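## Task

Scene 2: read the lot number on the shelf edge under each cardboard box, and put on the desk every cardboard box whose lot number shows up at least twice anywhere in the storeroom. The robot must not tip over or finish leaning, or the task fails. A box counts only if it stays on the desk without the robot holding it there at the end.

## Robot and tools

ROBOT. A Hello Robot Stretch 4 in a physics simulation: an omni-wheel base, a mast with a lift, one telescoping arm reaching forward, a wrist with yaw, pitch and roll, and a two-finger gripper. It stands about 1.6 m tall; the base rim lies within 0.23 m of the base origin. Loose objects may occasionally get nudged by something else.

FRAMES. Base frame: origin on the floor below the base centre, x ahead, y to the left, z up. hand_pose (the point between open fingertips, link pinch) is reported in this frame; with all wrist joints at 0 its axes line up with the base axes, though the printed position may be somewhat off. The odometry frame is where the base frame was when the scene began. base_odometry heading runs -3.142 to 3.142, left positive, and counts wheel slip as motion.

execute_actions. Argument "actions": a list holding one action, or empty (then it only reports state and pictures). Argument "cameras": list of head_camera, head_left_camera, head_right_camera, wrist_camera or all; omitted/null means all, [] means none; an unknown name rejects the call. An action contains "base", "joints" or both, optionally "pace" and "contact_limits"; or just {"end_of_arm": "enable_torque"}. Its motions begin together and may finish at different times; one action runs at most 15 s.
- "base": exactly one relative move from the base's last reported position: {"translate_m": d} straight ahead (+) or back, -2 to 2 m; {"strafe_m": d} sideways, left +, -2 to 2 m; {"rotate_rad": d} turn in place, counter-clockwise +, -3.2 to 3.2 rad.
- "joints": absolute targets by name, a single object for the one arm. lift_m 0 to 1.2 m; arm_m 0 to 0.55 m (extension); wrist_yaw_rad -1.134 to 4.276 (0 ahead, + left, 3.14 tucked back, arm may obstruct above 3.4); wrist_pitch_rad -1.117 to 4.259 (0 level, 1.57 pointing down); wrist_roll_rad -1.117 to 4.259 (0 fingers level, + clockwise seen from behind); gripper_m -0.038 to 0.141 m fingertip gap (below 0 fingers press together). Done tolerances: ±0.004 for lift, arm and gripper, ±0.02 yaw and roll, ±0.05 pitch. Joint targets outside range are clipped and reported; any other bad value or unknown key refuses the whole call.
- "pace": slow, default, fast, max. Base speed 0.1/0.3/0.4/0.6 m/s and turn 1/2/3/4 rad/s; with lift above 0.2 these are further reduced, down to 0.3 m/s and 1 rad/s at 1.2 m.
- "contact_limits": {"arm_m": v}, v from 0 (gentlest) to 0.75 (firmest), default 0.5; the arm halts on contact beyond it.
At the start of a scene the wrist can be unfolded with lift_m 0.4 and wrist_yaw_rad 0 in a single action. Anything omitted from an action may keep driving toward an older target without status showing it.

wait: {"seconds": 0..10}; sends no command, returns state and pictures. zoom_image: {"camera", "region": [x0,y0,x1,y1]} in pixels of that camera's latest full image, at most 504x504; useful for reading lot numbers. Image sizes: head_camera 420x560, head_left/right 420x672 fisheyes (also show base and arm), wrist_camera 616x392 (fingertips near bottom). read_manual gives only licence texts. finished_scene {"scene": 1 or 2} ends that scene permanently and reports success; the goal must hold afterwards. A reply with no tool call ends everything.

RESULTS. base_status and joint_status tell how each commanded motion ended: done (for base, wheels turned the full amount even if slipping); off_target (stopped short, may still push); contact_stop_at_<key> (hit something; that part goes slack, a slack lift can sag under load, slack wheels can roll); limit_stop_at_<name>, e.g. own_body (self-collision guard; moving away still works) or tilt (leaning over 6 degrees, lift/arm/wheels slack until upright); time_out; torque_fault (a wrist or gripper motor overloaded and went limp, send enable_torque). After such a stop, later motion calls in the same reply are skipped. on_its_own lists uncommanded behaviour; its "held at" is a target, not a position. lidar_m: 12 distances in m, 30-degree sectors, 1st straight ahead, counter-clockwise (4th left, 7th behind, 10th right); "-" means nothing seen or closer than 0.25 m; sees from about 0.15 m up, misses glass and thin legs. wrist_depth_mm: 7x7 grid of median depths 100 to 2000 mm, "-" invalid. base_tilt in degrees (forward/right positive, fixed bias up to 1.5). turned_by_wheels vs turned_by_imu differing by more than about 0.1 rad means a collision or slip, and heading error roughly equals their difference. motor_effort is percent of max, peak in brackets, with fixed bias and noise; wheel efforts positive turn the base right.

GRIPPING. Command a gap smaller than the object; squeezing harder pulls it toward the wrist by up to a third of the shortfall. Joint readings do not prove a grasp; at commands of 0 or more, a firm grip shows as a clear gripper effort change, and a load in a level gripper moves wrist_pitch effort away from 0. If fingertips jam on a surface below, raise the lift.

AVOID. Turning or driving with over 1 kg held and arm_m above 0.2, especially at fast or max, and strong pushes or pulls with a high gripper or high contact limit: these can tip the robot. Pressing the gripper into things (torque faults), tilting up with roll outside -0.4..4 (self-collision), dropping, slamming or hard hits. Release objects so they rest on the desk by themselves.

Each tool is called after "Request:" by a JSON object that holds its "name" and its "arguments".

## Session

Request:
{"name": "execute_actions", "arguments": {"actions": []}}

Scene clock: 0.00 s.
base_odometry: x=+0.000 y=+0.000 heading=+0.000 (m, m, rad; odometry frame)
turned_by_wheels: +0.000 (rad since the last result)
turned_by_imu: +0.000 (rad since the last result)
base_tilt: forward=-0.1 right=+0.8 (deg)
lidar_m: 0.65 0.75 1.73 1.73 0.99 0.82 0.82 0.95 2.52 1.42 0.76 0.65
base_status: not commanded
joint_positions: lift_m=+0.133 arm_m=+0.000 wrist_yaw_rad=+3.196 wrist_pitch_rad=-0.007 wrist_roll_rad=+0.016 gripper_m=+0.057
joint_status: not commanded
motor_effort: lift_m=+17 arm_m=+0 wrist_yaw_rad=+1 wrist_pitch_rad=-5 wrist_roll_rad=+0 gripper_m=-3 wheel_0=+0 wheel_1=+0 wheel_2=+0 (%)
hand_pose: x=-0.1222 y=+0.0717 z=+0.3135 quat_wxyz=(-0.027, +0.003, +0.008, +1.000) (m; base frame)
wrist_depth_mm: - 135 1808 1808 1618 1537 878 / - 120 151 1098 1138 1138 1499 / - 116 146 1708 1618 1576 1499 / - 129 184 1756 1661 1618 1537 / 136 1921 1808 1661 1618 1537 1499 / 1060 1281 195 1182 197 1098 1025 / 223 809 820 112 788 759 750
pictures: head_camera, head_left_camera, head_right_camera, wrist_camera
Images, in order (width x height): head_camera 420x560, head_left_camera 420x672, head_right_camera 420x672, wrist_camera 616x392.

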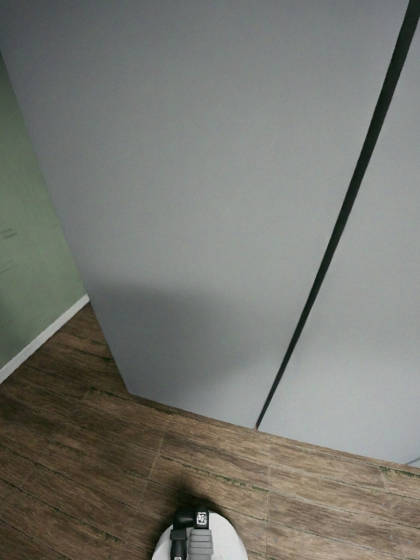

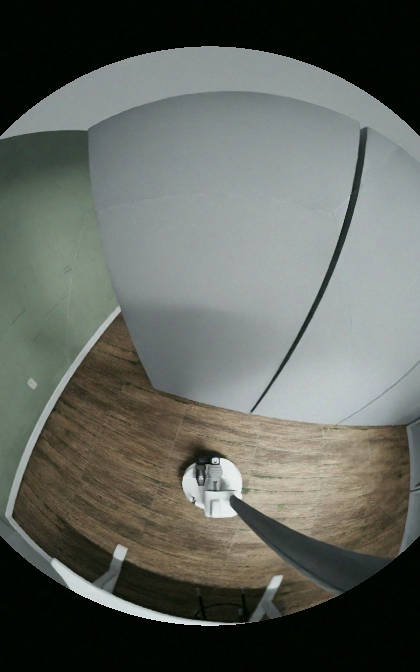

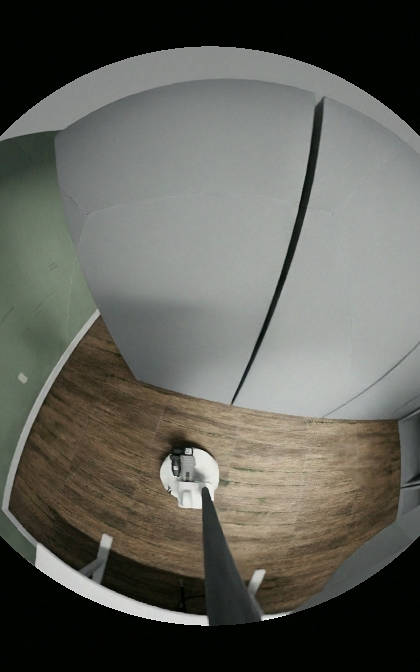

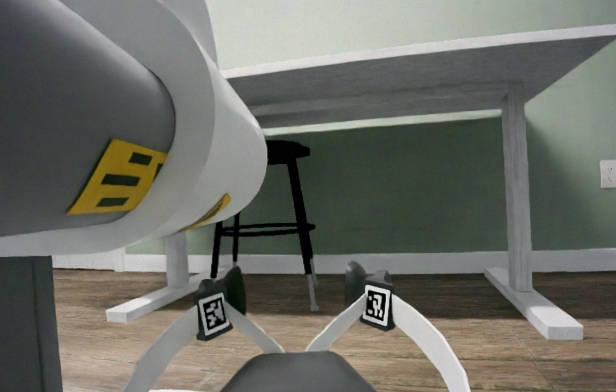

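Request:
{"name": "execute_actions", "arguments": {"actions": [{"base":{"rotate_rad":-1.83},"joints":{"lift_m":0.3},"pace":"max"}], "cameras": ["head_camera"]}}

Request:
{"name": "execute_actions", "arguments": {"actions": [{"base":{"translate_m":1.2},"joints":{"lift_m":0.42,"wrist_yaw_rad":0.08,"arm_m":0.3,"gripper_m":0.14},"pace":"max"}], "cameras": ["head_camera","wrist_camera"]}}

Scene clock: 9.73 s.
base_odometry: x=+0.000 y=+0.000 heading=-1.830 (m, m, rad; odometry frame)
turned_by_wheels: -1.830 (rad since the last result)
turned_by_imu: -1.831 (rad since the last result)
base_tilt: forward=-0.2 right=+0.5 (deg)
lidar_m: 2.51 0.97 0.67 0.64 0.66 0.92 1.75 1.76 0.87 0.78 0.84 1.12
base_status: done
joint_positions: lift_m=+0.300 arm_m=+0.000 wrist_yaw_rad=+3.195 wrist_pitch_rad=-0.007 wrist_roll_rad=+0.016 gripper_m=+0.057
joint_status: all done
motor_effort: lift_m=+20(25) arm_m=+0(0) wrist_yaw_rad=+1(1) wrist_pitch_rad=-8(7) wrist_roll_rad=+0(1) gripper_m=-3(4) wheel_0=+0(10) wheel_1=+0(11) wheel_2=+0(9) (%)
hand_pose: x=-0.1222 y=+0.0717 z=+0.4800 quat_wxyz=(-0.027, +0.003, +0.008, +1.000) (m; base frame)
wrist_depth_mm: - 136 1863 1863 1921 1863 768 / - 121 152 1983 1863 1921 768 / - 117 146 1863 1921 1863 778 / - 130 183 1808 1808 1921 788 / 136 1863 1863 1863 1921 1983 809 / 1499 1808 196 1756 197 1618 820 / 224 1138 1205 112 1138 1078 798
pictures: head_camera
Images, in order (width x height): head_camera 420x560.

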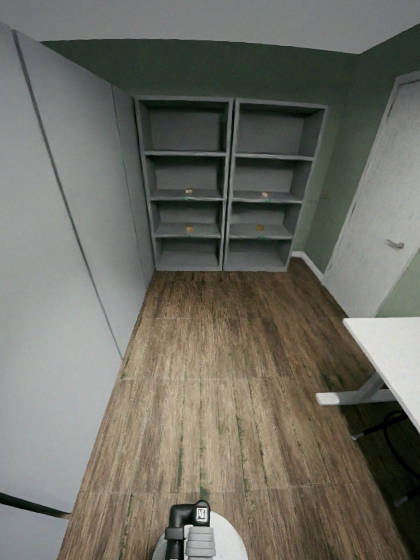

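Scene clock: 13.40 s.
base_odometry: x=-0.308 y=-1.160 heading=-1.830 (m, m, rad; odometry frame)
turned_by_wheels: +0.000 (rad since the last result)
turned_by_imu: +0.001 (rad since the last result)
base_tilt: forward=-0.2 right=+0.6 (deg)
lidar_m: 1.30 1.07 0.72 0.69 0.72 0.98 2.96 1.14 0.83 1.06 1.53 1.37
base_status: done
joint_positions: lift_m=+0.420 arm_m=+0.299 wrist_yaw_rad=+0.080 wrist_pitch_rad=-0.007 wrist_roll_rad=+0.016 gripper_m=+0.140
joint_status: all done
motor_effort: lift_m=+20(25) arm_m=+7(9) wrist_yaw_rad=+0(7) wrist_pitch_rad=-6(6) wrist_roll_rad=+1(0) gripper_m=-1(1) wheel_0=+0(7) wheel_1=+0(8) wheel_2=+1(12) (%)
hand_pose: x=+0.7642 y=-0.0640 z=+0.6000 quat_wxyz=(+0.999, +0.008, -0.003, +0.040) (m; base frame)
wrist_depth_mm: 1098 1255 1255 798 820 1042 1008 / 891 931 1008 904 946 1078 1118 / 1078 1255 1281 1255 1255 1229 1229 / 1042 1255 1255 1281 1229 1281 1229 / 931 1098 917 946 820 976 1229 / 1060 211 1255 1281 798 1281 1281 / 1042 1255 1255 112 1138 1160 1118
pictures: head_camera, wrist_camera
Images, in order (width x height): head_camera 420x560, wrist_camera 616x392.

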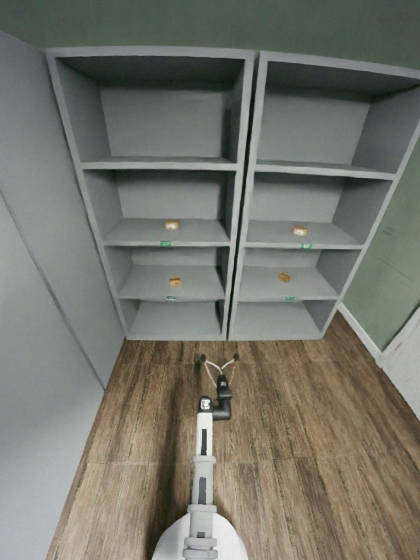

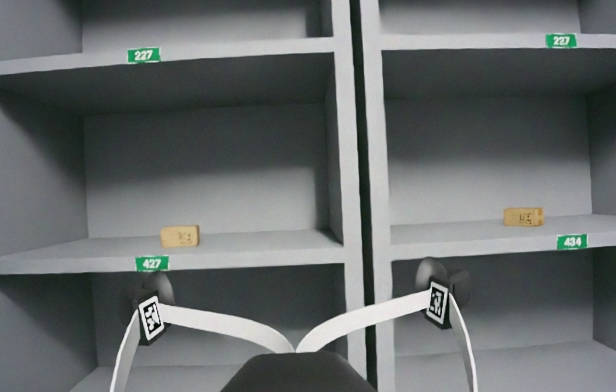

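Request:
{"name": "zoom_image", "arguments": {"camera": "wrist_camera", "region": [500, 20, 616, 260]}}

Request:
{"name": "zoom_image", "arguments": {"camera": "wrist_camera", "region": [110, 35, 226, 280]}}

Request:
{"name": "zoom_image", "arguments": {"camera": "head_camera", "region": [140, 205, 330, 305]}}

Region (500, 20, 616, 260) of wrist_camera's 616x392 image, scaled by 2.100; it fills the left 244 columns of this view, and the rest is white.

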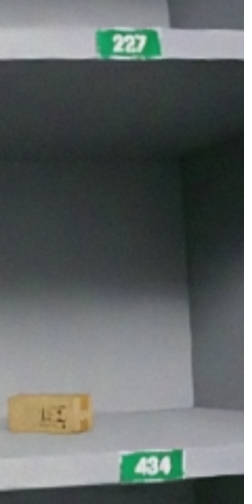

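Region (110, 35, 226, 280) of wrist_camera's 616x392 image, scaled by 2.057; it fills the left 239 columns of this view, and the rest is white.

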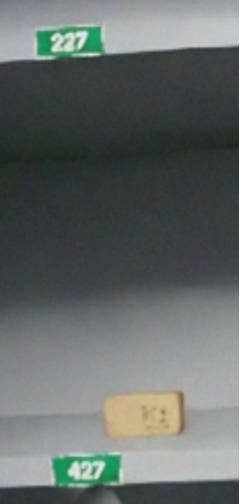

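Region (140, 205, 330, 305) of head_camera's 420x560 image, scaled by 2.653, with more detail than that image has; it fills the top 265 rows of this view, and the rest is white.

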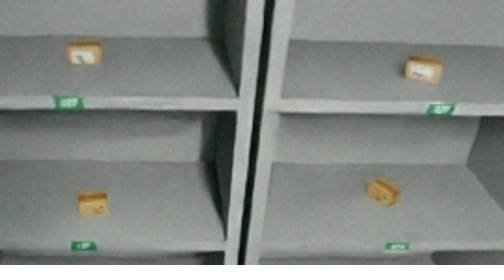

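Request:
{"name": "execute_actions", "arguments": {"actions": [{"base":{"strafe_m":-0.57},"joints":{"lift_m":0.97,"wrist_pitch_rad":0.4},"pace":"max"}], "cameras": []}}

Request:
{"name": "execute_actions", "arguments": {"actions": [{"base":{"translate_m":0.45},"pace":"max"}], "cameras": ["head_camera","wrist_camera"]}}

Scene clock: 48.03 s.
base_odometry: x=-0.858 y=-1.014 heading=-1.830 (m, m, rad; odometry frame)
turned_by_wheels: +0.000 (rad since the last result)
turned_by_imu: -0.002 (rad since the last result)
base_tilt: forward=-0.2 right=+0.8 (deg)
lidar_m: 1.33 1.37 1.36 1.26 1.30 1.76 1.04 0.34 0.37 0.95 0.97 1.32
base_status: done
joint_positions: lift_m=+0.970 arm_m=+0.299 wrist_yaw_rad=+0.080 wrist_pitch_rad=+0.402 wrist_roll_rad=+0.016 gripper_m=+0.140
joint_status: all done
motor_effort: lift_m=+20(24) arm_m=+7(8) wrist_yaw_rad=+1(0) wrist_pitch_rad=-5(5) wrist_roll_rad=+0(1) gripper_m=-1(1) wheel_0=+1(10) wheel_1=-1(15) wheel_2=+1(1) (%)
hand_pose: x=+0.7412 y=-0.0659 z=+1.0351 quat_wxyz=(+0.979, +0.000, +0.200, +0.038) (m; base frame)
wrist_depth_mm: 1098 842 1182 1160 1160 854 1160 / 1182 842 1160 1160 1205 946 1205 / 1008 854 917 1308 1308 891 1255 / 1397 891 1366 1366 1397 1060 1255 / 1229 976 1182 1160 1160 1160 1308 / 1537 211 1025 1025 1008 1537 1281 / 1397 1229 1308 112 1308 1397 1308
pictures: none
No camera images: the call's "cameras" was empty. Leave "cameras" out to get every camera's image.

Scene clock: 50.73 s.
base_odometry: x=-0.974 y=-1.449 heading=-1.830 (m, m, rad; odometry frame)
turned_by_wheels: +0.000 (rad since the last result)
turned_by_imu: +0.000 (rad since the last result)
base_tilt: forward=-0.2 right=+0.7 (deg)
lidar_m: 0.89 0.91 1.22 1.28 1.33 1.79 0.90 0.75 0.97 0.88 0.98 0.94
base_status: done
joint_positions: lift_m=+0.970 arm_m=+0.299 wrist_yaw_rad=+0.080 wrist_pitch_rad=+0.402 wrist_roll_rad=+0.016 gripper_m=+0.140
joint_status: not commanded
motor_effort: lift_m=+20(20) arm_m=+8(7) wrist_yaw_rad=+2(1) wrist_pitch_rad=-7(6) wrist_roll_rad=+1(1) gripper_m=-2(0) wheel_0=-2(4) wheel_1=-1(3) wheel_2=+0(9) (%)
hand_pose: x=+0.7412 y=-0.0659 z=+1.0351 quat_wxyz=(+0.979, +0.000, +0.200, +0.038) (m; base frame)
wrist_depth_mm: 603 732 750 741 732 741 580 / 609 788 778 788 788 778 580 / 591 723 715 564 676 654 559 / 480 473 462 452 445 439 433 / 521 715 946 946 931 809 580 / 580 212 946 946 854 759 603 / 580 750 809 112 788 750 615
pictures: head_camera, wrist_camera
Images, in order (width x height): head_camera 420x560, wrist_camera 616x392.

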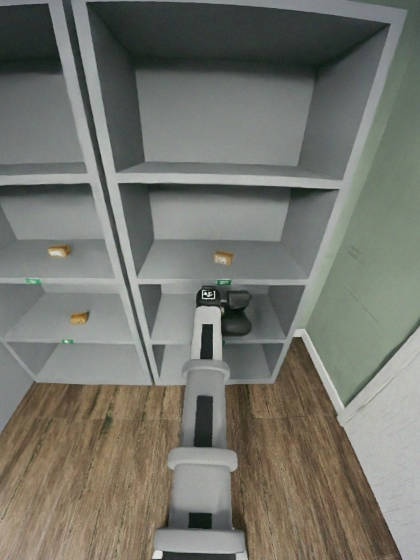

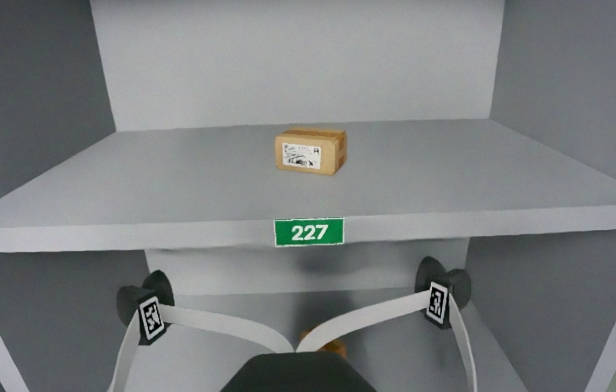

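Request:
{"name": "execute_actions", "arguments": {"actions": [{"base":{"translate_m":0.09},"joints":{"arm_m":0.53,"lift_m":0.96,"wrist_yaw_rad":0.06},"pace":"fast"}], "cameras": ["wrist_camera"]}}

Scene clock: 63.53 s.
base_odometry: x=-0.997 y=-1.536 heading=-1.830 (m, m, rad; odometry frame)
turned_by_wheels: +0.000 (rad since the last result)
turned_by_imu: +0.000 (rad since the last result)
base_tilt: forward=-0.2 right=+0.8 (deg)
lidar_m: 0.79 0.82 1.10 1.29 1.34 1.78 0.91 0.83 0.99 0.91 0.96 0.84
base_status: done
joint_positions: lift_m=+0.960 arm_m=+0.529 wrist_yaw_rad=+0.060 wrist_pitch_rad=+0.402 wrist_roll_rad=+0.016 gripper_m=+0.140
joint_status: all done
motor_effort: lift_m=+14(20) arm_m=+8(9) wrist_yaw_rad=-1(1) wrist_pitch_rad=-6(7) wrist_roll_rad=+1(0) gripper_m=+0(0) wheel_0=+0(7) wheel_1=+0(5) wheel_2=+0(9) (%)
hand_pose: x=+0.9698 y=-0.0713 z=+1.0256 quat_wxyz=(+0.979, +0.002, +0.200, +0.028) (m; base frame)
wrist_depth_mm: 436 442 449 449 452 459 462 / 459 466 473 477 484 488 488 / 484 496 504 504 508 517 508 / 459 445 439 430 424 415 413 / 330 327 294 228 301 310 306 / 258 211 236 213 229 238 244 / 216 213 216 112 214 206 206
pictures: wrist_camera
Images, in order (width x height): wrist_camera 616x392.

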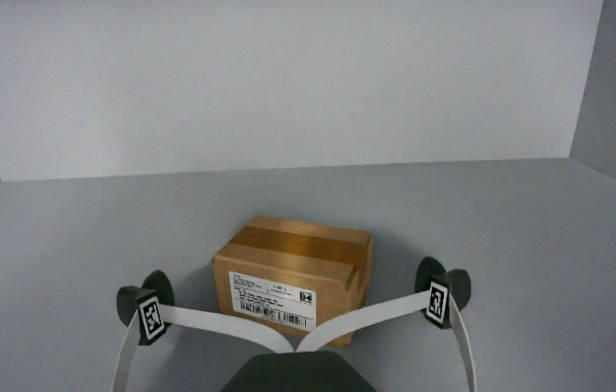

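Request:
{"name": "execute_actions", "arguments": {"actions": [{"joints":{"arm_m":0.55,"lift_m":0.956,"gripper_m":0.048}}], "cameras": ["wrist_camera"]}}

Scene clock: 71.67 s.
base_odometry: x=-0.997 y=-1.536 heading=-1.830 (m, m, rad; odometry frame)
turned_by_wheels: +0.000 (rad since the last result)
turned_by_imu: +0.000 (rad since the last result)
base_tilt: forward=-0.3 right=+0.6 (deg)
lidar_m: 0.78 0.82 1.12 1.29 1.32 1.79 0.91 0.82 0.99 0.92 0.96 0.84
base_status: not commanded
joint_positions: lift_m=+0.956 arm_m=+0.548 wrist_yaw_rad=+0.060 wrist_pitch_rad=+0.402 wrist_roll_rad=+0.016 gripper_m=+0.048
joint_status: all done
motor_effort: lift_m=+14(16) arm_m=+8(8) wrist_yaw_rad=+2(2) wrist_pitch_rad=-6(7) wrist_roll_rad=-1(0) gripper_m=-3(5) wheel_0=+0(0) wheel_1=+0(0) wheel_2=+0(0) (%)
hand_pose: x=+0.9894 y=-0.0714 z=+1.0215 quat_wxyz=(+0.979, +0.002, +0.200, +0.028) (m; base frame)
wrist_depth_mm: 418 424 430 430 439 442 442 / 439 445 455 459 462 466 477 / 466 469 480 488 492 496 500 / 445 436 399 394 413 407 399 / 324 320 289 265 310 304 300 / 254 253 196 250 199 241 238 / 211 207 208 112 204 202 201
pictures: wrist_camera
Images, in order (width x height): wrist_camera 616x392.

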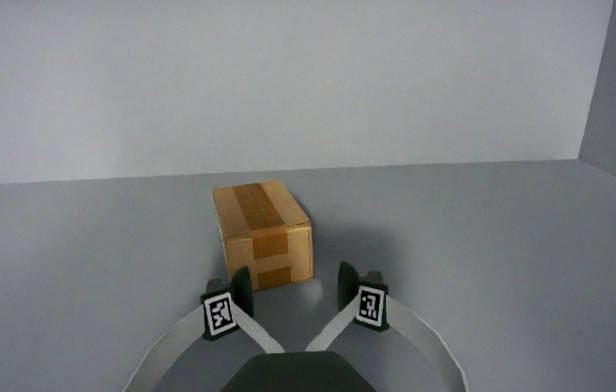

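Request:
{"name": "execute_actions", "arguments": {"actions": [{"joints":{"gripper_m":0.11,"wrist_yaw_rad":0.17}}], "cameras": []}}

Request:
{"name": "execute_actions", "arguments": {"actions": [{"base":{"translate_m":0.075},"pace":"fast"}], "cameras": ["wrist_camera"]}}

Scene clock: 80.10 s.
base_odometry: x=-0.997 y=-1.536 heading=-1.830 (m, m, rad; odometry frame)
turned_by_wheels: +0.000 (rad since the last result)
turned_by_imu: +0.000 (rad since the last result)
base_tilt: forward=-0.4 right=+0.7 (deg)
lidar_m: 0.79 0.82 1.11 1.30 1.31 1.80 0.93 0.83 0.98 0.90 0.96 0.84
base_status: not commanded
joint_positions: lift_m=+0.956 arm_m=+0.548 wrist_yaw_rad=+0.170 wrist_pitch_rad=+0.402 wrist_roll_rad=+0.016 gripper_m=+0.110
joint_status: all done
motor_effort: lift_m=+14(14) arm_m=+8(8) wrist_yaw_rad=+2(5) wrist_pitch_rad=-6(5) wrist_roll_rad=+0(0) gripper_m=-1(4) wheel_0=+0(0) wheel_1=+0(0) wheel_2=+0(0) (%)
hand_pose: x=+0.9956 y=-0.0414 z=+1.0215 quat_wxyz=(+0.976, -0.009, +0.200, +0.081) (m; base frame)
wrist_depth_mm: 442 436 433 421 418 413 404 / 462 462 459 449 445 436 430 / 500 488 488 480 473 459 449 / 442 433 430 298 410 407 399 / 322 320 319 247 309 303 297 / 253 241 231 249 208 242 238 / 211 204 208 112 210 200 201
pictures: none
No camera images: the call's "cameras" was empty. Leave "cameras" out to get every camera's image.

Scene clock: 81.37 s.
base_odometry: x=-1.016 y=-1.608 heading=-1.830 (m, m, rad; odometry frame)
turned_by_wheels: +0.000 (rad since the last result)
turned_by_imu: +0.000 (rad since the last result)
base_tilt: forward=-0.1 right=+0.8 (deg)
lidar_m: 0.72 0.75 0.98 1.29 1.33 1.80 0.91 0.90 0.97 0.92 0.97 0.77
base_status: done
joint_positions: lift_m=+0.956 arm_m=+0.548 wrist_yaw_rad=+0.170 wrist_pitch_rad=+0.402 wrist_roll_rad=+0.016 gripper_m=+0.110
joint_status: not commanded
motor_effort: lift_m=+14(14) arm_m=+8(8) wrist_yaw_rad=+3(3) wrist_pitch_rad=-7(6) wrist_roll_rad=+0(0) gripper_m=-2(0) wheel_0=-1(6) wheel_1=+0(4) wheel_2=+2(8) (%)
hand_pose: x=+0.9956 y=-0.0413 z=+1.0215 quat_wxyz=(+0.976, -0.009, +0.200, +0.081) (m; base frame)
wrist_depth_mm: 368 366 362 353 349 343 342 / 392 389 382 377 370 364 359 / 421 415 410 402 394 389 377 / 439 430 424 418 407 402 397 / 322 320 303 222 309 303 298 / 252 242 193 176 200 243 239 / 211 203 208 112 204 199 200
pictures: wrist_camera
Images, in order (width x height): wrist_camera 616x392.

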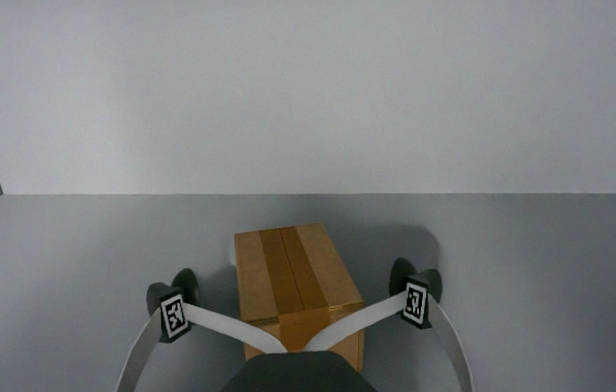

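Request:
{"name": "execute_actions", "arguments": {"actions": [{"joints":{"gripper_m":0.022}}], "cameras": ["wrist_camera"]}}

Scene clock: 87.97 s.
base_odometry: x=-1.016 y=-1.608 heading=-1.830 (m, m, rad; odometry frame)
turned_by_wheels: +0.000 (rad since the last result)
turned_by_imu: +0.000 (rad since the last result)
base_tilt: forward=-0.2 right=+0.5 (deg)
lidar_m: 0.72 0.72 1.02 1.28 1.34 1.80 0.92 0.91 0.95 0.91 0.97 0.76
base_status: not commanded
joint_positions: lift_m=+0.956 arm_m=+0.548 wrist_yaw_rad=+0.170 wrist_pitch_rad=+0.403 wrist_roll_rad=+0.016 gripper_m=+0.022
joint_status: all done
motor_effort: lift_m=+14(14) arm_m=+7(8) wrist_yaw_rad=+2(2) wrist_pitch_rad=-7(7) wrist_roll_rad=+0(0) gripper_m=-16(20) wheel_0=-1(1) wheel_1=+0(0) wheel_2=+2(1) (%)
hand_pose: x=+0.9956 y=-0.0413 z=+1.0214 quat_wxyz=(+0.976, -0.009, +0.200, +0.081) (m; base frame)
wrist_depth_mm: 370 370 362 357 349 343 340 / 392 392 387 377 370 366 359 / 421 413 407 399 392 389 384 / 439 430 418 418 410 404 397 / 320 317 303 214 307 303 298 / 252 251 183 170 187 241 238 / 210 183 202 112 204 199 200
pictures: wrist_camera
Images, in order (width x height): wrist_camera 616x392.

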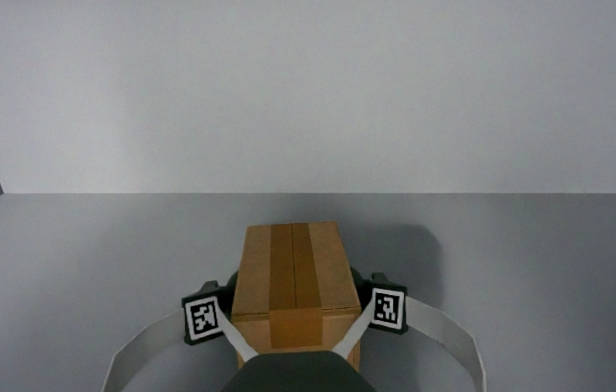

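Request:
{"name": "execute_actions", "arguments": {"actions": [{"base":{"translate_m":-0.2},"joints":{"lift_m":1.0,"arm_m":0.2},"pace":"fast"}], "cameras": []}}

Request:
{"name": "execute_actions", "arguments": {"actions": [{"base":{"rotate_rad":-2.58},"joints":{"lift_m":0.82},"pace":"fast"}], "cameras": ["head_camera","wrist_camera"]}}

Scene clock: 104.63 s.
base_odometry: x=-0.965 y=-1.415 heading=-1.830 (m, m, rad; odometry frame)
turned_by_wheels: +0.000 (rad since the last result)
turned_by_imu: +0.000 (rad since the last result)
base_tilt: forward=-0.2 right=+0.7 (deg)
lidar_m: 0.91 0.93 1.29 1.29 1.34 1.79 0.92 0.71 0.95 0.90 0.98 0.97
base_status: done
joint_positions: lift_m=+1.000 arm_m=+0.201 wrist_yaw_rad=+0.170 wrist_pitch_rad=+0.403 wrist_roll_rad=+0.016 gripper_m=+0.022
joint_status: all done
motor_effort: lift_m=+21(24) arm_m=-7(8) wrist_yaw_rad=+2(2) wrist_pitch_rad=-9(9) wrist_roll_rad=+1(0) gripper_m=-18(18) wheel_0=+2(7) wheel_1=+0(5) wheel_2=+0(9) (%)
hand_pose: x=+0.6485 y=-0.0413 z=+1.0647 quat_wxyz=(+0.976, -0.009, +0.200, +0.081) (m; base frame)
wrist_depth_mm: 508 715 878 854 854 831 691 / 512 715 891 904 904 878 691 / 539 691 820 798 778 759 654 / 569 591 580 564 564 544 535 / 621 732 1060 213 1078 1060 691 / 904 691 183 171 186 917 691 / 831 418 809 112 820 798 691
pictures: none
No camera images: the call's "cameras" was empty. Leave "cameras" out to get every camera's image.

Scene clock: 107.53 s.
base_odometry: x=-0.965 y=-1.415 heading=+1.873 (m, m, rad; odometry frame)
turned_by_wheels: -2.580 (rad since the last result)
turned_by_imu: -2.582 (rad since the last result)
base_tilt: forward=-0.2 right=+0.6 (deg)
lidar_m: 0.71 0.95 0.90 0.97 0.97 0.91 0.95 1.29 1.29 1.31 1.80 0.84
base_status: done
joint_positions: lift_m=+0.820 arm_m=+0.201 wrist_yaw_rad=+0.170 wrist_pitch_rad=+0.403 wrist_roll_rad=+0.016 gripper_m=+0.022
joint_status: all done
motor_effort: lift_m=+15(19) arm_m=-8(7) wrist_yaw_rad=+2(1) wrist_pitch_rad=-8(10) wrist_roll_rad=+1(1) gripper_m=-19(17) wheel_0=-1(3) wheel_1=-1(7) wheel_2=+0(6) (%)
hand_pose: x=+0.6486 y=-0.0413 z=+0.8853 quat_wxyz=(+0.976, -0.009, +0.200, +0.082) (m; base frame)
wrist_depth_mm: 683 809 1042 1308 1921 - - / 707 842 1060 1397 1921 - - / 715 878 1060 1138 1118 1078 - / 741 788 759 768 741 732 - / 768 640 544 214 554 574 1863 / 788 931 183 170 188 1336 1464 / 809 530 1182 112 368 1160 1255
pictures: head_camera, wrist_camera
Images, in order (width x height): head_camera 420x560, wrist_camera 616x392.

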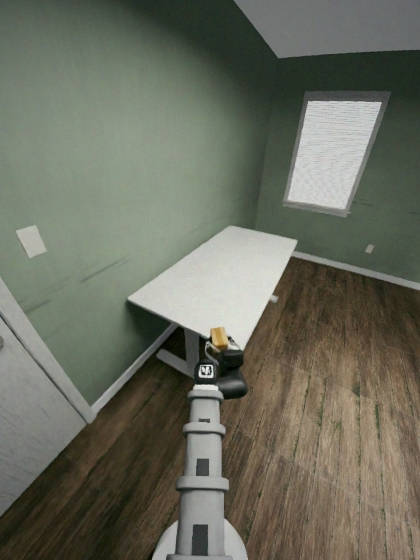

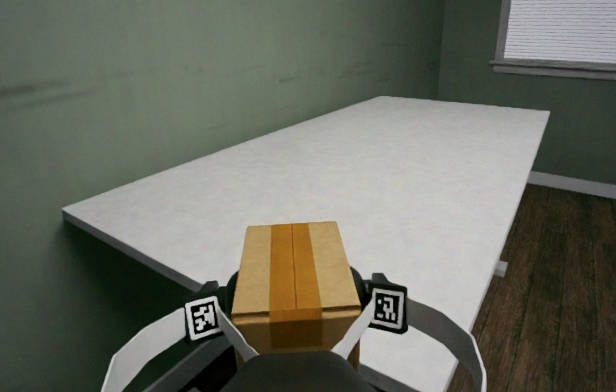

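Request:
{"name": "execute_actions", "arguments": {"actions": [{"joints":{"lift_m":0.71,"arm_m":0.55},"pace":"fast"}], "cameras": []}}

Request:
{"name": "execute_actions", "arguments": {"actions": [{"joints":{"lift_m":0.688}}], "cameras": ["wrist_camera"]}}

Scene clock: 121.53 s.
base_odometry: x=-0.965 y=-1.415 heading=+1.873 (m, m, rad; odometry frame)
turned_by_wheels: +0.000 (rad since the last result)
turned_by_imu: +0.000 (rad since the last result)
base_tilt: forward=-0.2 right=+0.7 (deg)
lidar_m: 0.71 0.96 0.91 1.00 0.98 0.92 0.95 1.30 1.28 1.34 1.79 0.85
base_status: not commanded
joint_positions: lift_m=+0.710 arm_m=+0.548 wrist_yaw_rad=+0.170 wrist_pitch_rad=+0.403 wrist_roll_rad=+0.016 gripper_m=+0.022
joint_status: all done
motor_effort: lift_m=+14(14) arm_m=+8(9) wrist_yaw_rad=+0(2) wrist_pitch_rad=-10(10) wrist_roll_rad=+0(1) gripper_m=-18(18) wheel_0=-1(1) wheel_1=+0(1) wheel_2=+0(0) (%)
hand_pose: x=+0.9955 y=-0.0412 z=+0.7753 quat_wxyz=(+0.976, -0.009, +0.200, +0.082) (m; base frame)
wrist_depth_mm: 544 661 820 1042 1537 - 1983 / 569 676 854 1098 1430 - - / 574 683 741 732 707 691 691 / 504 496 484 477 469 466 452 / 366 362 345 214 353 347 342 / 289 289 183 170 187 274 273 / 240 197 234 112 233 228 229
pictures: none
No camera images: the call's "cameras" was empty. Leave "cameras" out to get every camera's image.

Scene clock: 122.37 s.
base_odometry: x=-0.965 y=-1.415 heading=+1.873 (m, m, rad; odometry frame)
turned_by_wheels: +0.000 (rad since the last result)
turned_by_imu: +0.000 (rad since the last result)
base_tilt: forward=-0.3 right=+0.4 (deg)
lidar_m: 0.70 0.95 0.91 0.98 0.99 0.93 0.94 1.29 1.28 1.34 1.81 0.85
base_status: not commanded
joint_positions: lift_m=+0.688 arm_m=+0.548 wrist_yaw_rad=+0.170 wrist_pitch_rad=+0.403 wrist_roll_rad=+0.016 gripper_m=+0.022
joint_status: all done
motor_effort: lift_m=+14(15) arm_m=+8(8) wrist_yaw_rad=+0(0) wrist_pitch_rad=-9(10) wrist_roll_rad=+0(1) gripper_m=-18(20) wheel_0=-1(1) wheel_1=-1(0) wheel_2=+0(0) (%)
hand_pose: x=+0.9955 y=-0.0412 z=+0.7533 quat_wxyz=(+0.976, -0.009, +0.200, +0.082) (m; base frame)
wrist_depth_mm: 544 647 820 1078 1576 - - / 569 668 854 1078 1281 1255 1983 / 564 647 654 640 627 615 609 / 445 439 430 424 415 407 404 / 325 324 306 213 312 307 301 / 253 255 183 171 187 244 241 / 213 184 206 112 207 201 202
pictures: wrist_camera
Images, in order (width x height): wrist_camera 616x392.

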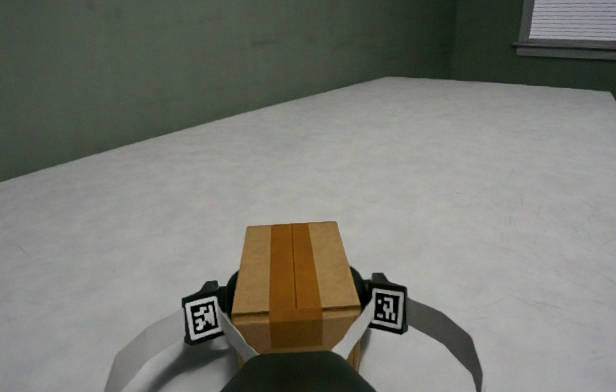

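Request:
{"name": "execute_actions", "arguments": {"actions": [{"joints":{"lift_m":0.686,"gripper_m":0.085}}], "cameras": []}}

Request:
{"name": "execute_actions", "arguments": {"actions": [{"joints":{"lift_m":0.74,"arm_m":0.2,"gripper_m":0.14},"pace":"max"}], "cameras": ["wrist_camera"]}}

Request:
{"name": "execute_actions", "arguments": {"actions": [{"base":{"rotate_rad":2.62},"joints":{"wrist_yaw_rad":0.04},"pace":"max"}], "cameras": []}}

Request:
{"name": "execute_actions", "arguments": {"actions": [{"base":{"strafe_m":0.895},"joints":{"lift_m":0.965,"arm_m":0.3},"pace":"max"}], "cameras": ["wrist_camera","head_camera"]}}

Scene clock: 135.23 s.
base_odometry: x=-0.965 y=-1.415 heading=+1.873 (m, m, rad; odometry frame)
turned_by_wheels: +0.000 (rad since the last result)
turned_by_imu: +0.000 (rad since the last result)
base_tilt: forward=-0.1 right=+0.6 (deg)
lidar_m: 0.72 0.95 0.89 0.97 0.97 0.93 0.95 1.28 1.28 1.34 1.80 0.84
base_status: not commanded
joint_positions: lift_m=+0.686 arm_m=+0.548 wrist_yaw_rad=+0.170 wrist_pitch_rad=+0.403 wrist_roll_rad=+0.016 gripper_m=+0.085
joint_status: all done
motor_effort: lift_m=+14(13) arm_m=+8(8) wrist_yaw_rad=-1(1) wrist_pitch_rad=-6(9) wrist_roll_rad=+1(0) gripper_m=+0(18) wheel_0=-1(1) wheel_1=-1(0) wheel_2=+0(0) (%)
hand_pose: x=+0.9956 y=-0.0412 z=+0.7514 quat_wxyz=(+0.976, -0.009, +0.200, +0.082) (m; base frame)
wrist_depth_mm: 554 654 820 1098 1576 - 1983 / 569 676 842 1060 1281 1255 1983 / 569 647 661 634 621 609 609 / 442 439 427 421 413 407 402 / 322 320 301 224 309 304 300 / 253 253 193 184 198 243 240 / 211 205 207 112 205 200 202
pictures: none
No camera images: the call's "cameras" was empty. Leave "cameras" out to get every camera's image.

Scene clock: 136.93 s.
base_odometry: x=-0.965 y=-1.415 heading=+1.873 (m, m, rad; odometry frame)
turned_by_wheels: +0.000 (rad since the last result)
turned_by_imu: +0.000 (rad since the last result)
base_tilt: forward=-0.5 right=+0.6 (deg)
lidar_m: 0.73 0.95 0.90 0.99 0.99 0.93 0.97 1.27 1.29 1.33 1.78 0.82
base_status: not commanded
joint_positions: lift_m=+0.740 arm_m=+0.201 wrist_yaw_rad=+0.170 wrist_pitch_rad=+0.402 wrist_roll_rad=+0.016 gripper_m=+0.140
joint_status: all done
motor_effort: lift_m=+19(22) arm_m=-7(7) wrist_yaw_rad=+1(0) wrist_pitch_rad=-8(8) wrist_roll_rad=+0(0) gripper_m=+0(3) wheel_0=-1(1) wheel_1=+0(0) wheel_2=+1(0) (%)
hand_pose: x=+0.6487 y=-0.0413 z=+0.8051 quat_wxyz=(+0.976, -0.009, +0.200, +0.082) (m; base frame)
wrist_depth_mm: 683 809 1025 1366 1921 - - / 699 831 1042 1336 1661 - - / 715 820 866 854 809 798 - / 715 615 569 525 554 574 - / 768 917 466 415 410 445 1618 / 798 210 668 397 310 1255 1336 / 831 931 1138 112 1138 1098 1118
pictures: wrist_camera
Images, in order (width x height): wrist_camera 616x392.

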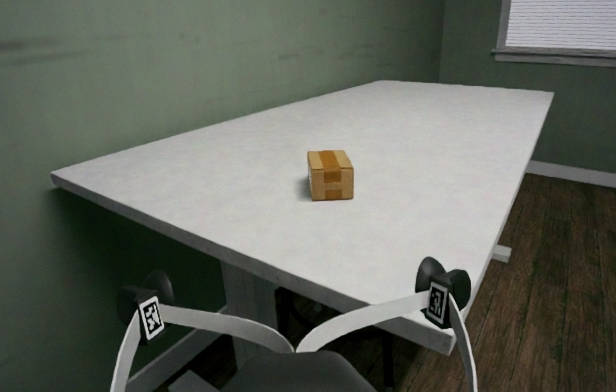

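Scene clock: 139.33 s.
base_odometry: x=-0.965 y=-1.415 heading=-1.790 (m, m, rad; odometry frame)
turned_by_wheels: +2.620 (rad since the last result)
turned_by_imu: +2.622 (rad since the last result)
base_tilt: forward=-0.3 right=+0.5 (deg)
lidar_m: 0.90 0.97 1.31 1.28 1.36 1.83 0.75 0.70 0.99 0.91 1.00 0.96
base_status: done
joint_positions: lift_m=+0.740 arm_m=+0.201 wrist_yaw_rad=+0.040 wrist_pitch_rad=+0.402 wrist_roll_rad=+0.016 gripper_m=+0.140
joint_status: all done
motor_effort: lift_m=+19(19) arm_m=-7(8) wrist_yaw_rad=+0(4) wrist_pitch_rad=-6(6) wrist_roll_rad=+0(0) gripper_m=+0(1) wheel_0=-1(3) wheel_1=+0(6) wheel_2=+0(7) (%)
hand_pose: x=+0.6410 y=-0.0766 z=+0.8051 quat_wxyz=(+0.980, +0.004, +0.200, +0.018) (m; base frame)
wrist_depth_mm: 436 564 647 866 866 809 597 / 574 842 904 931 917 878 615 / 554 831 976 976 960 891 615 / 569 854 991 1008 1025 866 621 / 580 750 768 759 741 741 627 / 621 211 627 621 621 640 661 / 676 707 1078 112 1078 854 1042
pictures: none
No camera images: the call's "cameras" was empty. Leave "cameras" out to get every camera's image.

Scene clock: 142.80 s.
base_odometry: x=-0.091 y=-1.610 heading=-1.790 (m, m, rad; odometry frame)
turned_by_wheels: +0.000 (rad since the last result)
turned_by_imu: +0.003 (rad since the last result)
base_tilt: forward=-0.3 right=+0.8 (deg)
lidar_m: 0.91 0.58 0.41 0.39 0.40 0.58 1.65 1.56 1.31 1.80 1.32 0.96
base_status: done
joint_positions: lift_m=+0.965 arm_m=+0.299 wrist_yaw_rad=+0.040 wrist_pitch_rad=+0.402 wrist_roll_rad=+0.016 gripper_m=+0.140
joint_status: all done
motor_effort: lift_m=+20(23) arm_m=+8(8) wrist_yaw_rad=+1(2) wrist_pitch_rad=-6(7) wrist_roll_rad=+0(0) gripper_m=+1(1) wheel_0=+1(10) wheel_1=+0(11) wheel_2=-1(0) (%)
hand_pose: x=+0.7383 y=-0.0767 z=+1.0301 quat_wxyz=(+0.980, +0.004, +0.200, +0.018) (m; base frame)
wrist_depth_mm: 627 741 768 768 768 759 569 / 627 798 809 809 809 788 554 / 603 715 691 615 654 640 535 / 466 459 449 436 436 442 452 / 591 854 976 991 991 831 569 / 609 212 946 946 866 732 580 / 603 750 788 112 778 732 585
pictures: head_camera, wrist_camera
Images, in order (width x height): head_camera 420x560, wrist_camera 616x392.

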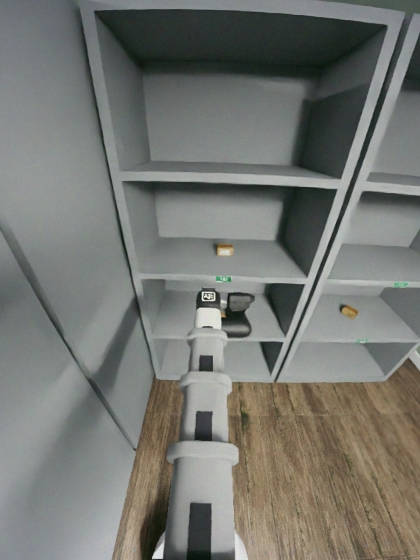

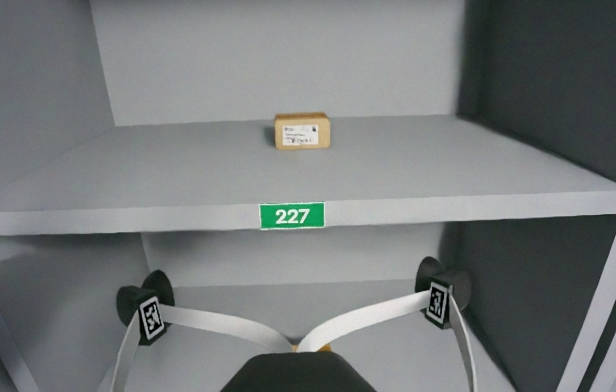

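Request:
{"name": "execute_actions", "arguments": {"actions": [{"base":{"translate_m":0.2},"joints":{"arm_m":0.55,"lift_m":0.957},"pace":"fast"}], "cameras": ["wrist_camera"]}}

Scene clock: 151.47 s.
base_odometry: x=-0.135 y=-1.805 heading=-1.790 (m, m, rad; odometry frame)
turned_by_wheels: +0.000 (rad since the last result)
turned_by_imu: +0.000 (rad since the last result)
base_tilt: forward=-0.2 right=+0.5 (deg)
lidar_m: 0.71 0.56 0.40 0.38 0.41 0.58 1.63 1.57 1.41 1.84 1.03 0.76
base_status: done
joint_positions: lift_m=+0.957 arm_m=+0.548 wrist_yaw_rad=+0.040 wrist_pitch_rad=+0.402 wrist_roll_rad=+0.016 gripper_m=+0.140
joint_status: all done
motor_effort: lift_m=+14(18) arm_m=+7(9) wrist_yaw_rad=+0(2) wrist_pitch_rad=-5(6) wrist_roll_rad=+1(1) gripper_m=+1(1) wheel_0=-1(5) wheel_1=+0(4) wheel_2=+0(9) (%)
hand_pose: x=+0.9880 y=-0.0767 z=+1.0226 quat_wxyz=(+0.980, +0.004, +0.200, +0.018) (m; base frame)
wrist_depth_mm: 353 355 355 355 357 362 362 / 373 377 379 379 379 379 384 / 394 394 399 402 407 407 407 / 415 413 418 415 415 410 402 / 325 322 319 224 309 304 301 / 254 211 187 186 194 232 240 / 212 208 201 112 204 202 203
pictures: wrist_camera
Images, in order (width x height): wrist_camera 616x392.

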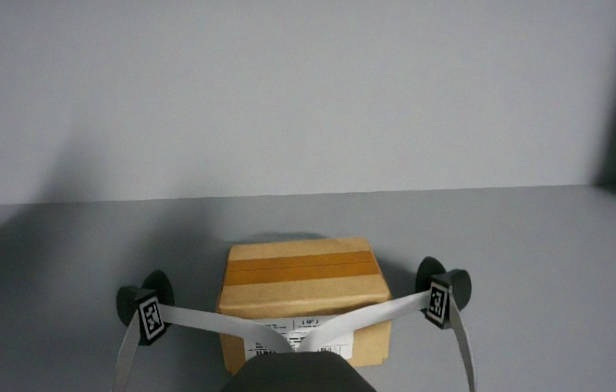

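Request:
{"name": "execute_actions", "arguments": {"actions": [{"joints":{"arm_m":0.54,"gripper_m":0.048,"wrist_yaw_rad":0.02}}], "cameras": ["wrist_camera"]}}

Scene clock: 158.23 s.
base_odometry: x=-0.135 y=-1.805 heading=-1.790 (m, m, rad; odometry frame)
turned_by_wheels: +0.000 (rad since the last result)
turned_by_imu: +0.000 (rad since the last result)
base_tilt: forward=-0.1 right=+0.9 (deg)
lidar_m: 0.71 0.56 0.42 0.38 0.41 0.57 1.64 1.58 1.42 1.83 1.02 0.75
base_status: not commanded
joint_positions: lift_m=+0.957 arm_m=+0.541 wrist_yaw_rad=+0.020 wrist_pitch_rad=+0.403 wrist_roll_rad=+0.016 gripper_m=+0.048
joint_status: all done
motor_effort: lift_m=+14(14) arm_m=-8(9) wrist_yaw_rad=+0(2) wrist_pitch_rad=-9(7) wrist_roll_rad=+0(0) gripper_m=-17(20) wheel_0=-1(1) wheel_1=+0(0) wheel_2=+0(0) (%)
hand_pose: x=+0.9794 y=-0.0820 z=+1.0224 quat_wxyz=(+0.980, +0.006, +0.200, +0.008) (m; base frame)
wrist_depth_mm: 355 359 366 366 370 370 375 / 377 377 382 392 392 394 399 / 399 407 407 410 418 421 421 / 410 418 424 421 413 407 402 / 324 320 289 214 309 303 301 / 253 252 182 183 186 242 239 / 211 200 195 112 204 199 202
pictures: wrist_camera
Images, in order (width x height): wrist_camera 616x392.

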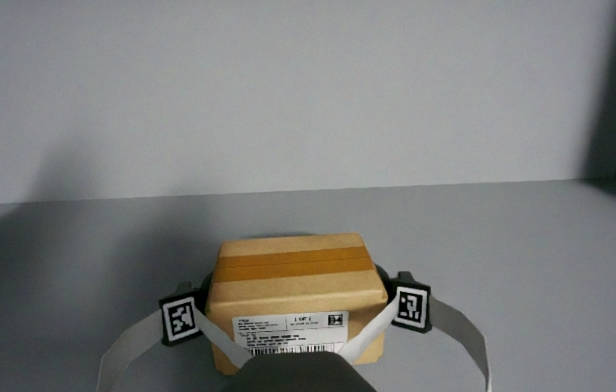

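Request:
{"name": "execute_actions", "arguments": {"actions": [{"joints":{"lift_m":0.99},"pace":"fast"}], "cameras": ["wrist_camera","head_camera"]}}

Scene clock: 184.20 s.
base_odometry: x=-0.135 y=-1.805 heading=-1.790 (m, m, rad; odometry frame)
turned_by_wheels: +0.000 (rad since the last result)
turned_by_imu: +0.000 (rad since the last result)
base_tilt: forward=-0.3 right=+0.6 (deg)
lidar_m: 0.71 0.59 0.41 0.39 0.40 0.57 1.63 1.57 1.41 1.80 1.04 0.75
base_status: not commanded
joint_positions: lift_m=+0.990 arm_m=+0.541 wrist_yaw_rad=+0.020 wrist_pitch_rad=+0.403 wrist_roll_rad=+0.016 gripper_m=+0.048
joint_status: all done
motor_effort: lift_m=+21(23) arm_m=-8(8) wrist_yaw_rad=+0(0) wrist_pitch_rad=-8(9) wrist_roll_rad=+1(0) gripper_m=-18(19) wheel_0=+0(1) wheel_1=+0(0) wheel_2=+0(0) (%)
hand_pose: x=+0.9794 y=-0.0820 z=+1.0547 quat_wxyz=(+0.980, +0.006, +0.200, +0.008) (m; base frame)
wrist_depth_mm: 357 359 362 366 368 370 375 / 375 377 384 387 392 392 394 / 399 402 407 413 415 421 421 / 427 427 436 436 436 445 449 / 384 382 342 213 368 362 357 / 301 301 182 182 186 289 285 / 251 240 214 112 242 237 238
pictures: head_camera, wrist_camera
Images, in order (width x height): head_camera 420x560, wrist_camera 616x392.

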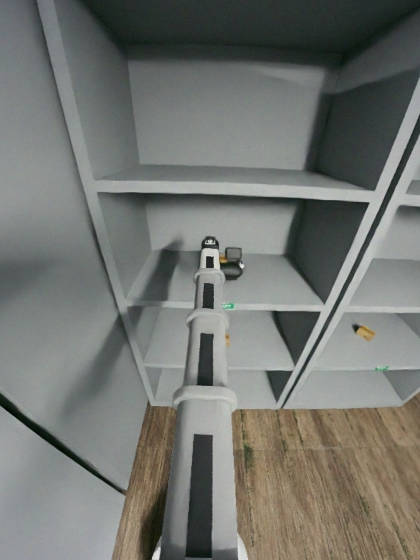

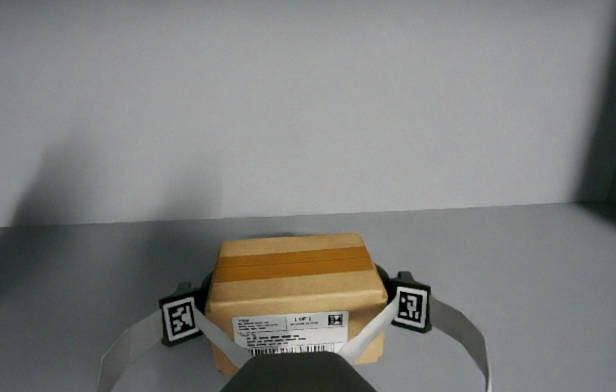

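Request:
{"name": "execute_actions", "arguments": {"actions": [{"base":{"translate_m":-1.5},"joints":{"arm_m":0.1},"pace":"max"}], "cameras": []}}

Request:
{"name": "execute_actions", "arguments": {"actions": [{"base":{"rotate_rad":-1.6},"joints":{"lift_m":0.75},"pace":"fast"}], "cameras": ["head_camera","wrist_camera"]}}

Scene clock: 210.03 s.
base_odometry: x=+0.192 y=-0.341 heading=-1.790 (m, m, rad; odometry frame)
turned_by_wheels: +0.000 (rad since the last result)
turned_by_imu: +0.000 (rad since the last result)
base_tilt: forward=-0.2 right=+0.6 (deg)
lidar_m: 1.57 0.56 0.41 0.38 0.41 0.57 2.05 2.12 1.11 1.06 1.12 2.32
base_status: done
joint_positions: lift_m=+0.990 arm_m=+0.101 wrist_yaw_rad=+0.020 wrist_pitch_rad=+0.403 wrist_roll_rad=+0.016 gripper_m=+0.048
joint_status: all done
motor_effort: lift_m=+21(21) arm_m=-8(8) wrist_yaw_rad=+1(1) wrist_pitch_rad=-10(10) wrist_roll_rad=+0(0) gripper_m=-18(16) wheel_0=+2(4) wheel_1=+0(5) wheel_2=-2(10) (%)
hand_pose: x=+0.5393 y=-0.0821 z=+1.0547 quat_wxyz=(+0.980, +0.006, +0.200, +0.008) (m; base frame)
wrist_depth_mm: 723 1118 - - - - 1921 / 732 1118 1808 - - - - / 732 1098 - - - - - / 715 1098 - - - - - / 715 1060 1537 213 - - - / 715 891 182 182 185 1708 1708 / 707 831 798 112 1397 1397 1397
pictures: none
No camera images: the call's "cameras" was empty. Leave "cameras" out to get every camera's image.

Scene clock: 212.30 s.
base_odometry: x=+0.192 y=-0.341 heading=+2.893 (m, m, rad; odometry frame)
turned_by_wheels: -1.600 (rad since the last result)
turned_by_imu: -1.601 (rad since the last result)
base_tilt: forward=-0.3 right=+0.7 (deg)
lidar_m: 1.06 1.11 2.38 1.94 0.59 0.40 0.39 0.40 0.54 2.04 2.08 1.13
base_status: done
joint_positions: lift_m=+0.750 arm_m=+0.101 wrist_yaw_rad=+0.020 wrist_pitch_rad=+0.403 wrist_roll_rad=+0.016 gripper_m=+0.048
joint_status: all done
motor_effort: lift_m=+15(20) arm_m=-8(8) wrist_yaw_rad=+0(1) wrist_pitch_rad=-10(9) wrist_roll_rad=+1(0) gripper_m=-17(18) wheel_0=-1(6) wheel_1=-1(10) wheel_2=+1(6) (%)
hand_pose: x=+0.5393 y=-0.0821 z=+0.8152 quat_wxyz=(+0.980, +0.006, +0.200, +0.008) (m; base frame)
wrist_depth_mm: 1336 1336 1397 1397 1430 1464 1499 / 1366 1397 1430 1464 1430 1537 1537 / 931 917 904 878 960 931 917 / 1537 1205 1138 1661 1808 1756 1808 / 1708 1661 1098 213 1708 1661 1708 / 1430 1366 182 183 185 1336 1281 / 1182 1118 661 112 1118 1138 1118
pictures: head_camera, wrist_camera
Images, in order (width x height): head_camera 420x560, wrist_camera 616x392.

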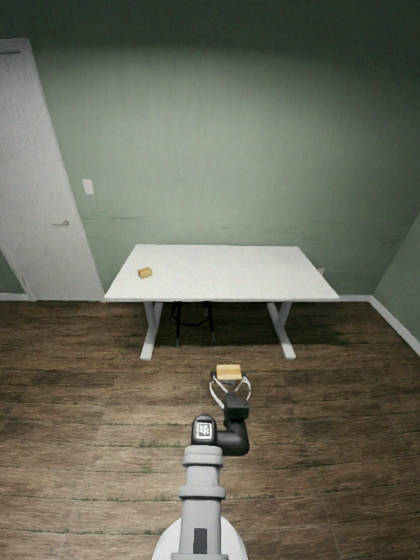

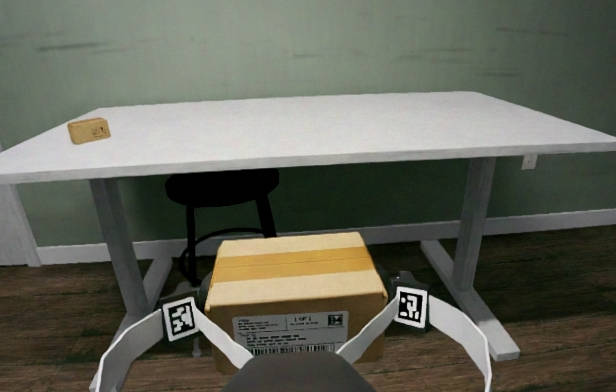

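Request:
{"name": "execute_actions", "arguments": {"actions": [{"base":{"translate_m":0.25},"joints":{"arm_m":0.55,"lift_m":0.73},"pace":"max"}], "cameras": []}}

Request:
{"name": "execute_actions", "arguments": {"actions": [{"joints":{"lift_m":0.69}}], "cameras": ["wrist_camera"]}}

Scene clock: 220.30 s.
base_odometry: x=-0.051 y=-0.279 heading=+2.893 (m, m, rad; odometry frame)
turned_by_wheels: +0.000 (rad since the last result)
turned_by_imu: +0.000 (rad since the last result)
base_tilt: forward=-0.1 right=+0.7 (deg)
lidar_m: 0.81 0.85 2.20 2.24 1.00 0.68 0.63 0.67 0.88 2.02 2.05 0.87
base_status: done
joint_positions: lift_m=+0.730 arm_m=+0.548 wrist_yaw_rad=+0.020 wrist_pitch_rad=+0.403 wrist_roll_rad=+0.016 gripper_m=+0.048
joint_status: all done
motor_effort: lift_m=+15(16) arm_m=+8(8) wrist_yaw_rad=+0(1) wrist_pitch_rad=-9(11) wrist_roll_rad=+1(1) gripper_m=-18(18) wheel_0=+0(4) wheel_1=-1(7) wheel_2=+1(10) (%)
hand_pose: x=+0.9863 y=-0.0820 z=+0.7952 quat_wxyz=(+0.980, +0.006, +0.200, +0.008) (m; base frame)
wrist_depth_mm: 732 732 759 768 788 798 809 / 768 778 798 820 820 866 854 / 798 831 820 788 778 768 741 / 559 544 539 525 517 517 504 / 402 402 362 213 387 382 377 / 314 317 181 182 185 303 298 / 265 251 221 112 256 250 254
pictures: none
No camera images: the call's "cameras" was empty. Leave "cameras" out to get every camera's image.

Scene clock: 221.30 s.
base_odometry: x=-0.051 y=-0.279 heading=+2.893 (m, m, rad; odometry frame)
turned_by_wheels: +0.000 (rad since the last result)
turned_by_imu: +0.000 (rad since the last result)
base_tilt: forward=-0.2 right=+0.6 (deg)
lidar_m: 0.83 0.86 2.19 2.24 0.98 0.69 0.63 0.66 0.87 2.02 2.04 0.86
base_status: not commanded
joint_positions: lift_m=+0.690 arm_m=+0.548 wrist_yaw_rad=+0.020 wrist_pitch_rad=+0.403 wrist_roll_rad=+0.016 gripper_m=+0.048
joint_status: all done
motor_effort: lift_m=+14(16) arm_m=+8(8) wrist_yaw_rad=-1(0) wrist_pitch_rad=-8(8) wrist_roll_rad=+1(1) gripper_m=-18(18) wheel_0=+0(0) wheel_1=-1(1) wheel_2=+1(1) (%)
hand_pose: x=+0.9863 y=-0.0820 z=+0.7553 quat_wxyz=(+0.980, +0.006, +0.200, +0.008) (m; base frame)
wrist_depth_mm: 723 741 768 768 798 820 820 / 768 788 809 809 842 842 866 / 723 699 661 654 634 634 621 / 449 445 436 430 421 413 410 / 329 327 294 213 314 310 306 / 259 257 182 183 185 246 244 / 214 205 197 112 207 204 205
pictures: wrist_camera
Images, in order (width x height): wrist_camera 616x392.

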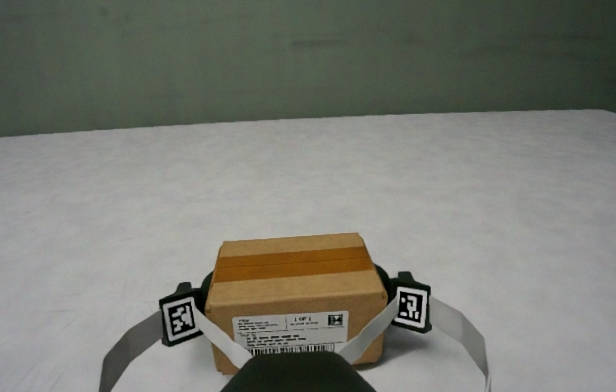

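Request:
{"name": "execute_actions", "arguments": {"actions": [{"joints":{"lift_m":0.686,"gripper_m":0.1}}], "cameras": []}}

Request:
{"name": "execute_actions", "arguments": {"actions": [{"joints":{"lift_m":0.73,"arm_m":0.2},"pace":"max"}], "cameras": ["head_camera"]}}

Scene clock: 241.30 s.
base_odometry: x=-0.051 y=-0.279 heading=+2.893 (m, m, rad; odometry frame)
turned_by_wheels: +0.000 (rad since the last result)
turned_by_imu: +0.000 (rad since the last result)
base_tilt: forward=-0.3 right=+0.6 (deg)
lidar_m: 0.81 0.85 2.16 2.23 0.98 0.68 0.63 0.66 0.90 2.01 2.04 0.86
base_status: not commanded
joint_positions: lift_m=+0.686 arm_m=+0.548 wrist_yaw_rad=+0.020 wrist_pitch_rad=+0.403 wrist_roll_rad=+0.016 gripper_m=+0.100
joint_status: all done
motor_effort: lift_m=+15(14) arm_m=+8(8) wrist_yaw_rad=+0(0) wrist_pitch_rad=-9(10) wrist_roll_rad=+1(0) gripper_m=+0(20) wheel_0=+0(0) wheel_1=-1(1) wheel_2=+1(1) (%)
hand_pose: x=+0.9863 y=-0.0820 z=+0.7515 quat_wxyz=(+0.980, +0.006, +0.200, +0.008) (m; base frame)
wrist_depth_mm: 723 750 768 768 798 798 820 / 768 798 809 820 831 866 854 / 707 683 654 634 627 621 603 / 445 436 424 421 415 404 404 / 320 322 290 222 309 304 301 / 253 243 191 193 194 243 239 / 212 204 203 112 208 201 201
pictures: none
No camera images: the call's "cameras" was empty. Leave "cameras" out to get every camera's image.

Scene clock: 243.00 s.
base_odometry: x=-0.051 y=-0.279 heading=+2.893 (m, m, rad; odometry frame)
turned_by_wheels: +0.000 (rad since the last result)
turned_by_imu: +0.000 (rad since the last result)
base_tilt: forward=-0.3 right=+0.7 (deg)
lidar_m: 0.81 0.84 2.18 2.24 0.98 0.68 0.65 0.65 0.88 2.01 2.04 0.87
base_status: not commanded
joint_positions: lift_m=+0.730 arm_m=+0.201 wrist_yaw_rad=+0.020 wrist_pitch_rad=+0.402 wrist_roll_rad=+0.016 gripper_m=+0.100
joint_status: all done
motor_effort: lift_m=+20(23) arm_m=-8(9) wrist_yaw_rad=+2(1) wrist_pitch_rad=-8(7) wrist_roll_rad=+0(1) gripper_m=-3(1) wheel_0=+1(1) wheel_1=-1(1) wheel_2=+0(1) (%)
hand_pose: x=+0.6394 y=-0.0821 z=+0.7950 quat_wxyz=(+0.980, +0.006, +0.200, +0.008) (m; base frame)
wrist_depth_mm: 1025 1042 1060 1078 1098 1160 1160 / 1098 1118 1138 1160 1182 1205 1229 / 904 866 831 809 788 768 759 / 554 549 535 530 521 512 500 / 459 459 691 1397 1430 1464 1499 / 946 1308 214 1366 202 1255 1281 / 1118 1008 1160 112 1160 1078 1098
pictures: head_camera
Images, in order (width x height): head_camera 420x560.

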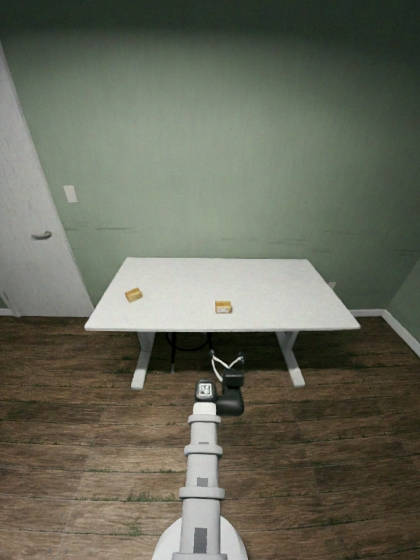

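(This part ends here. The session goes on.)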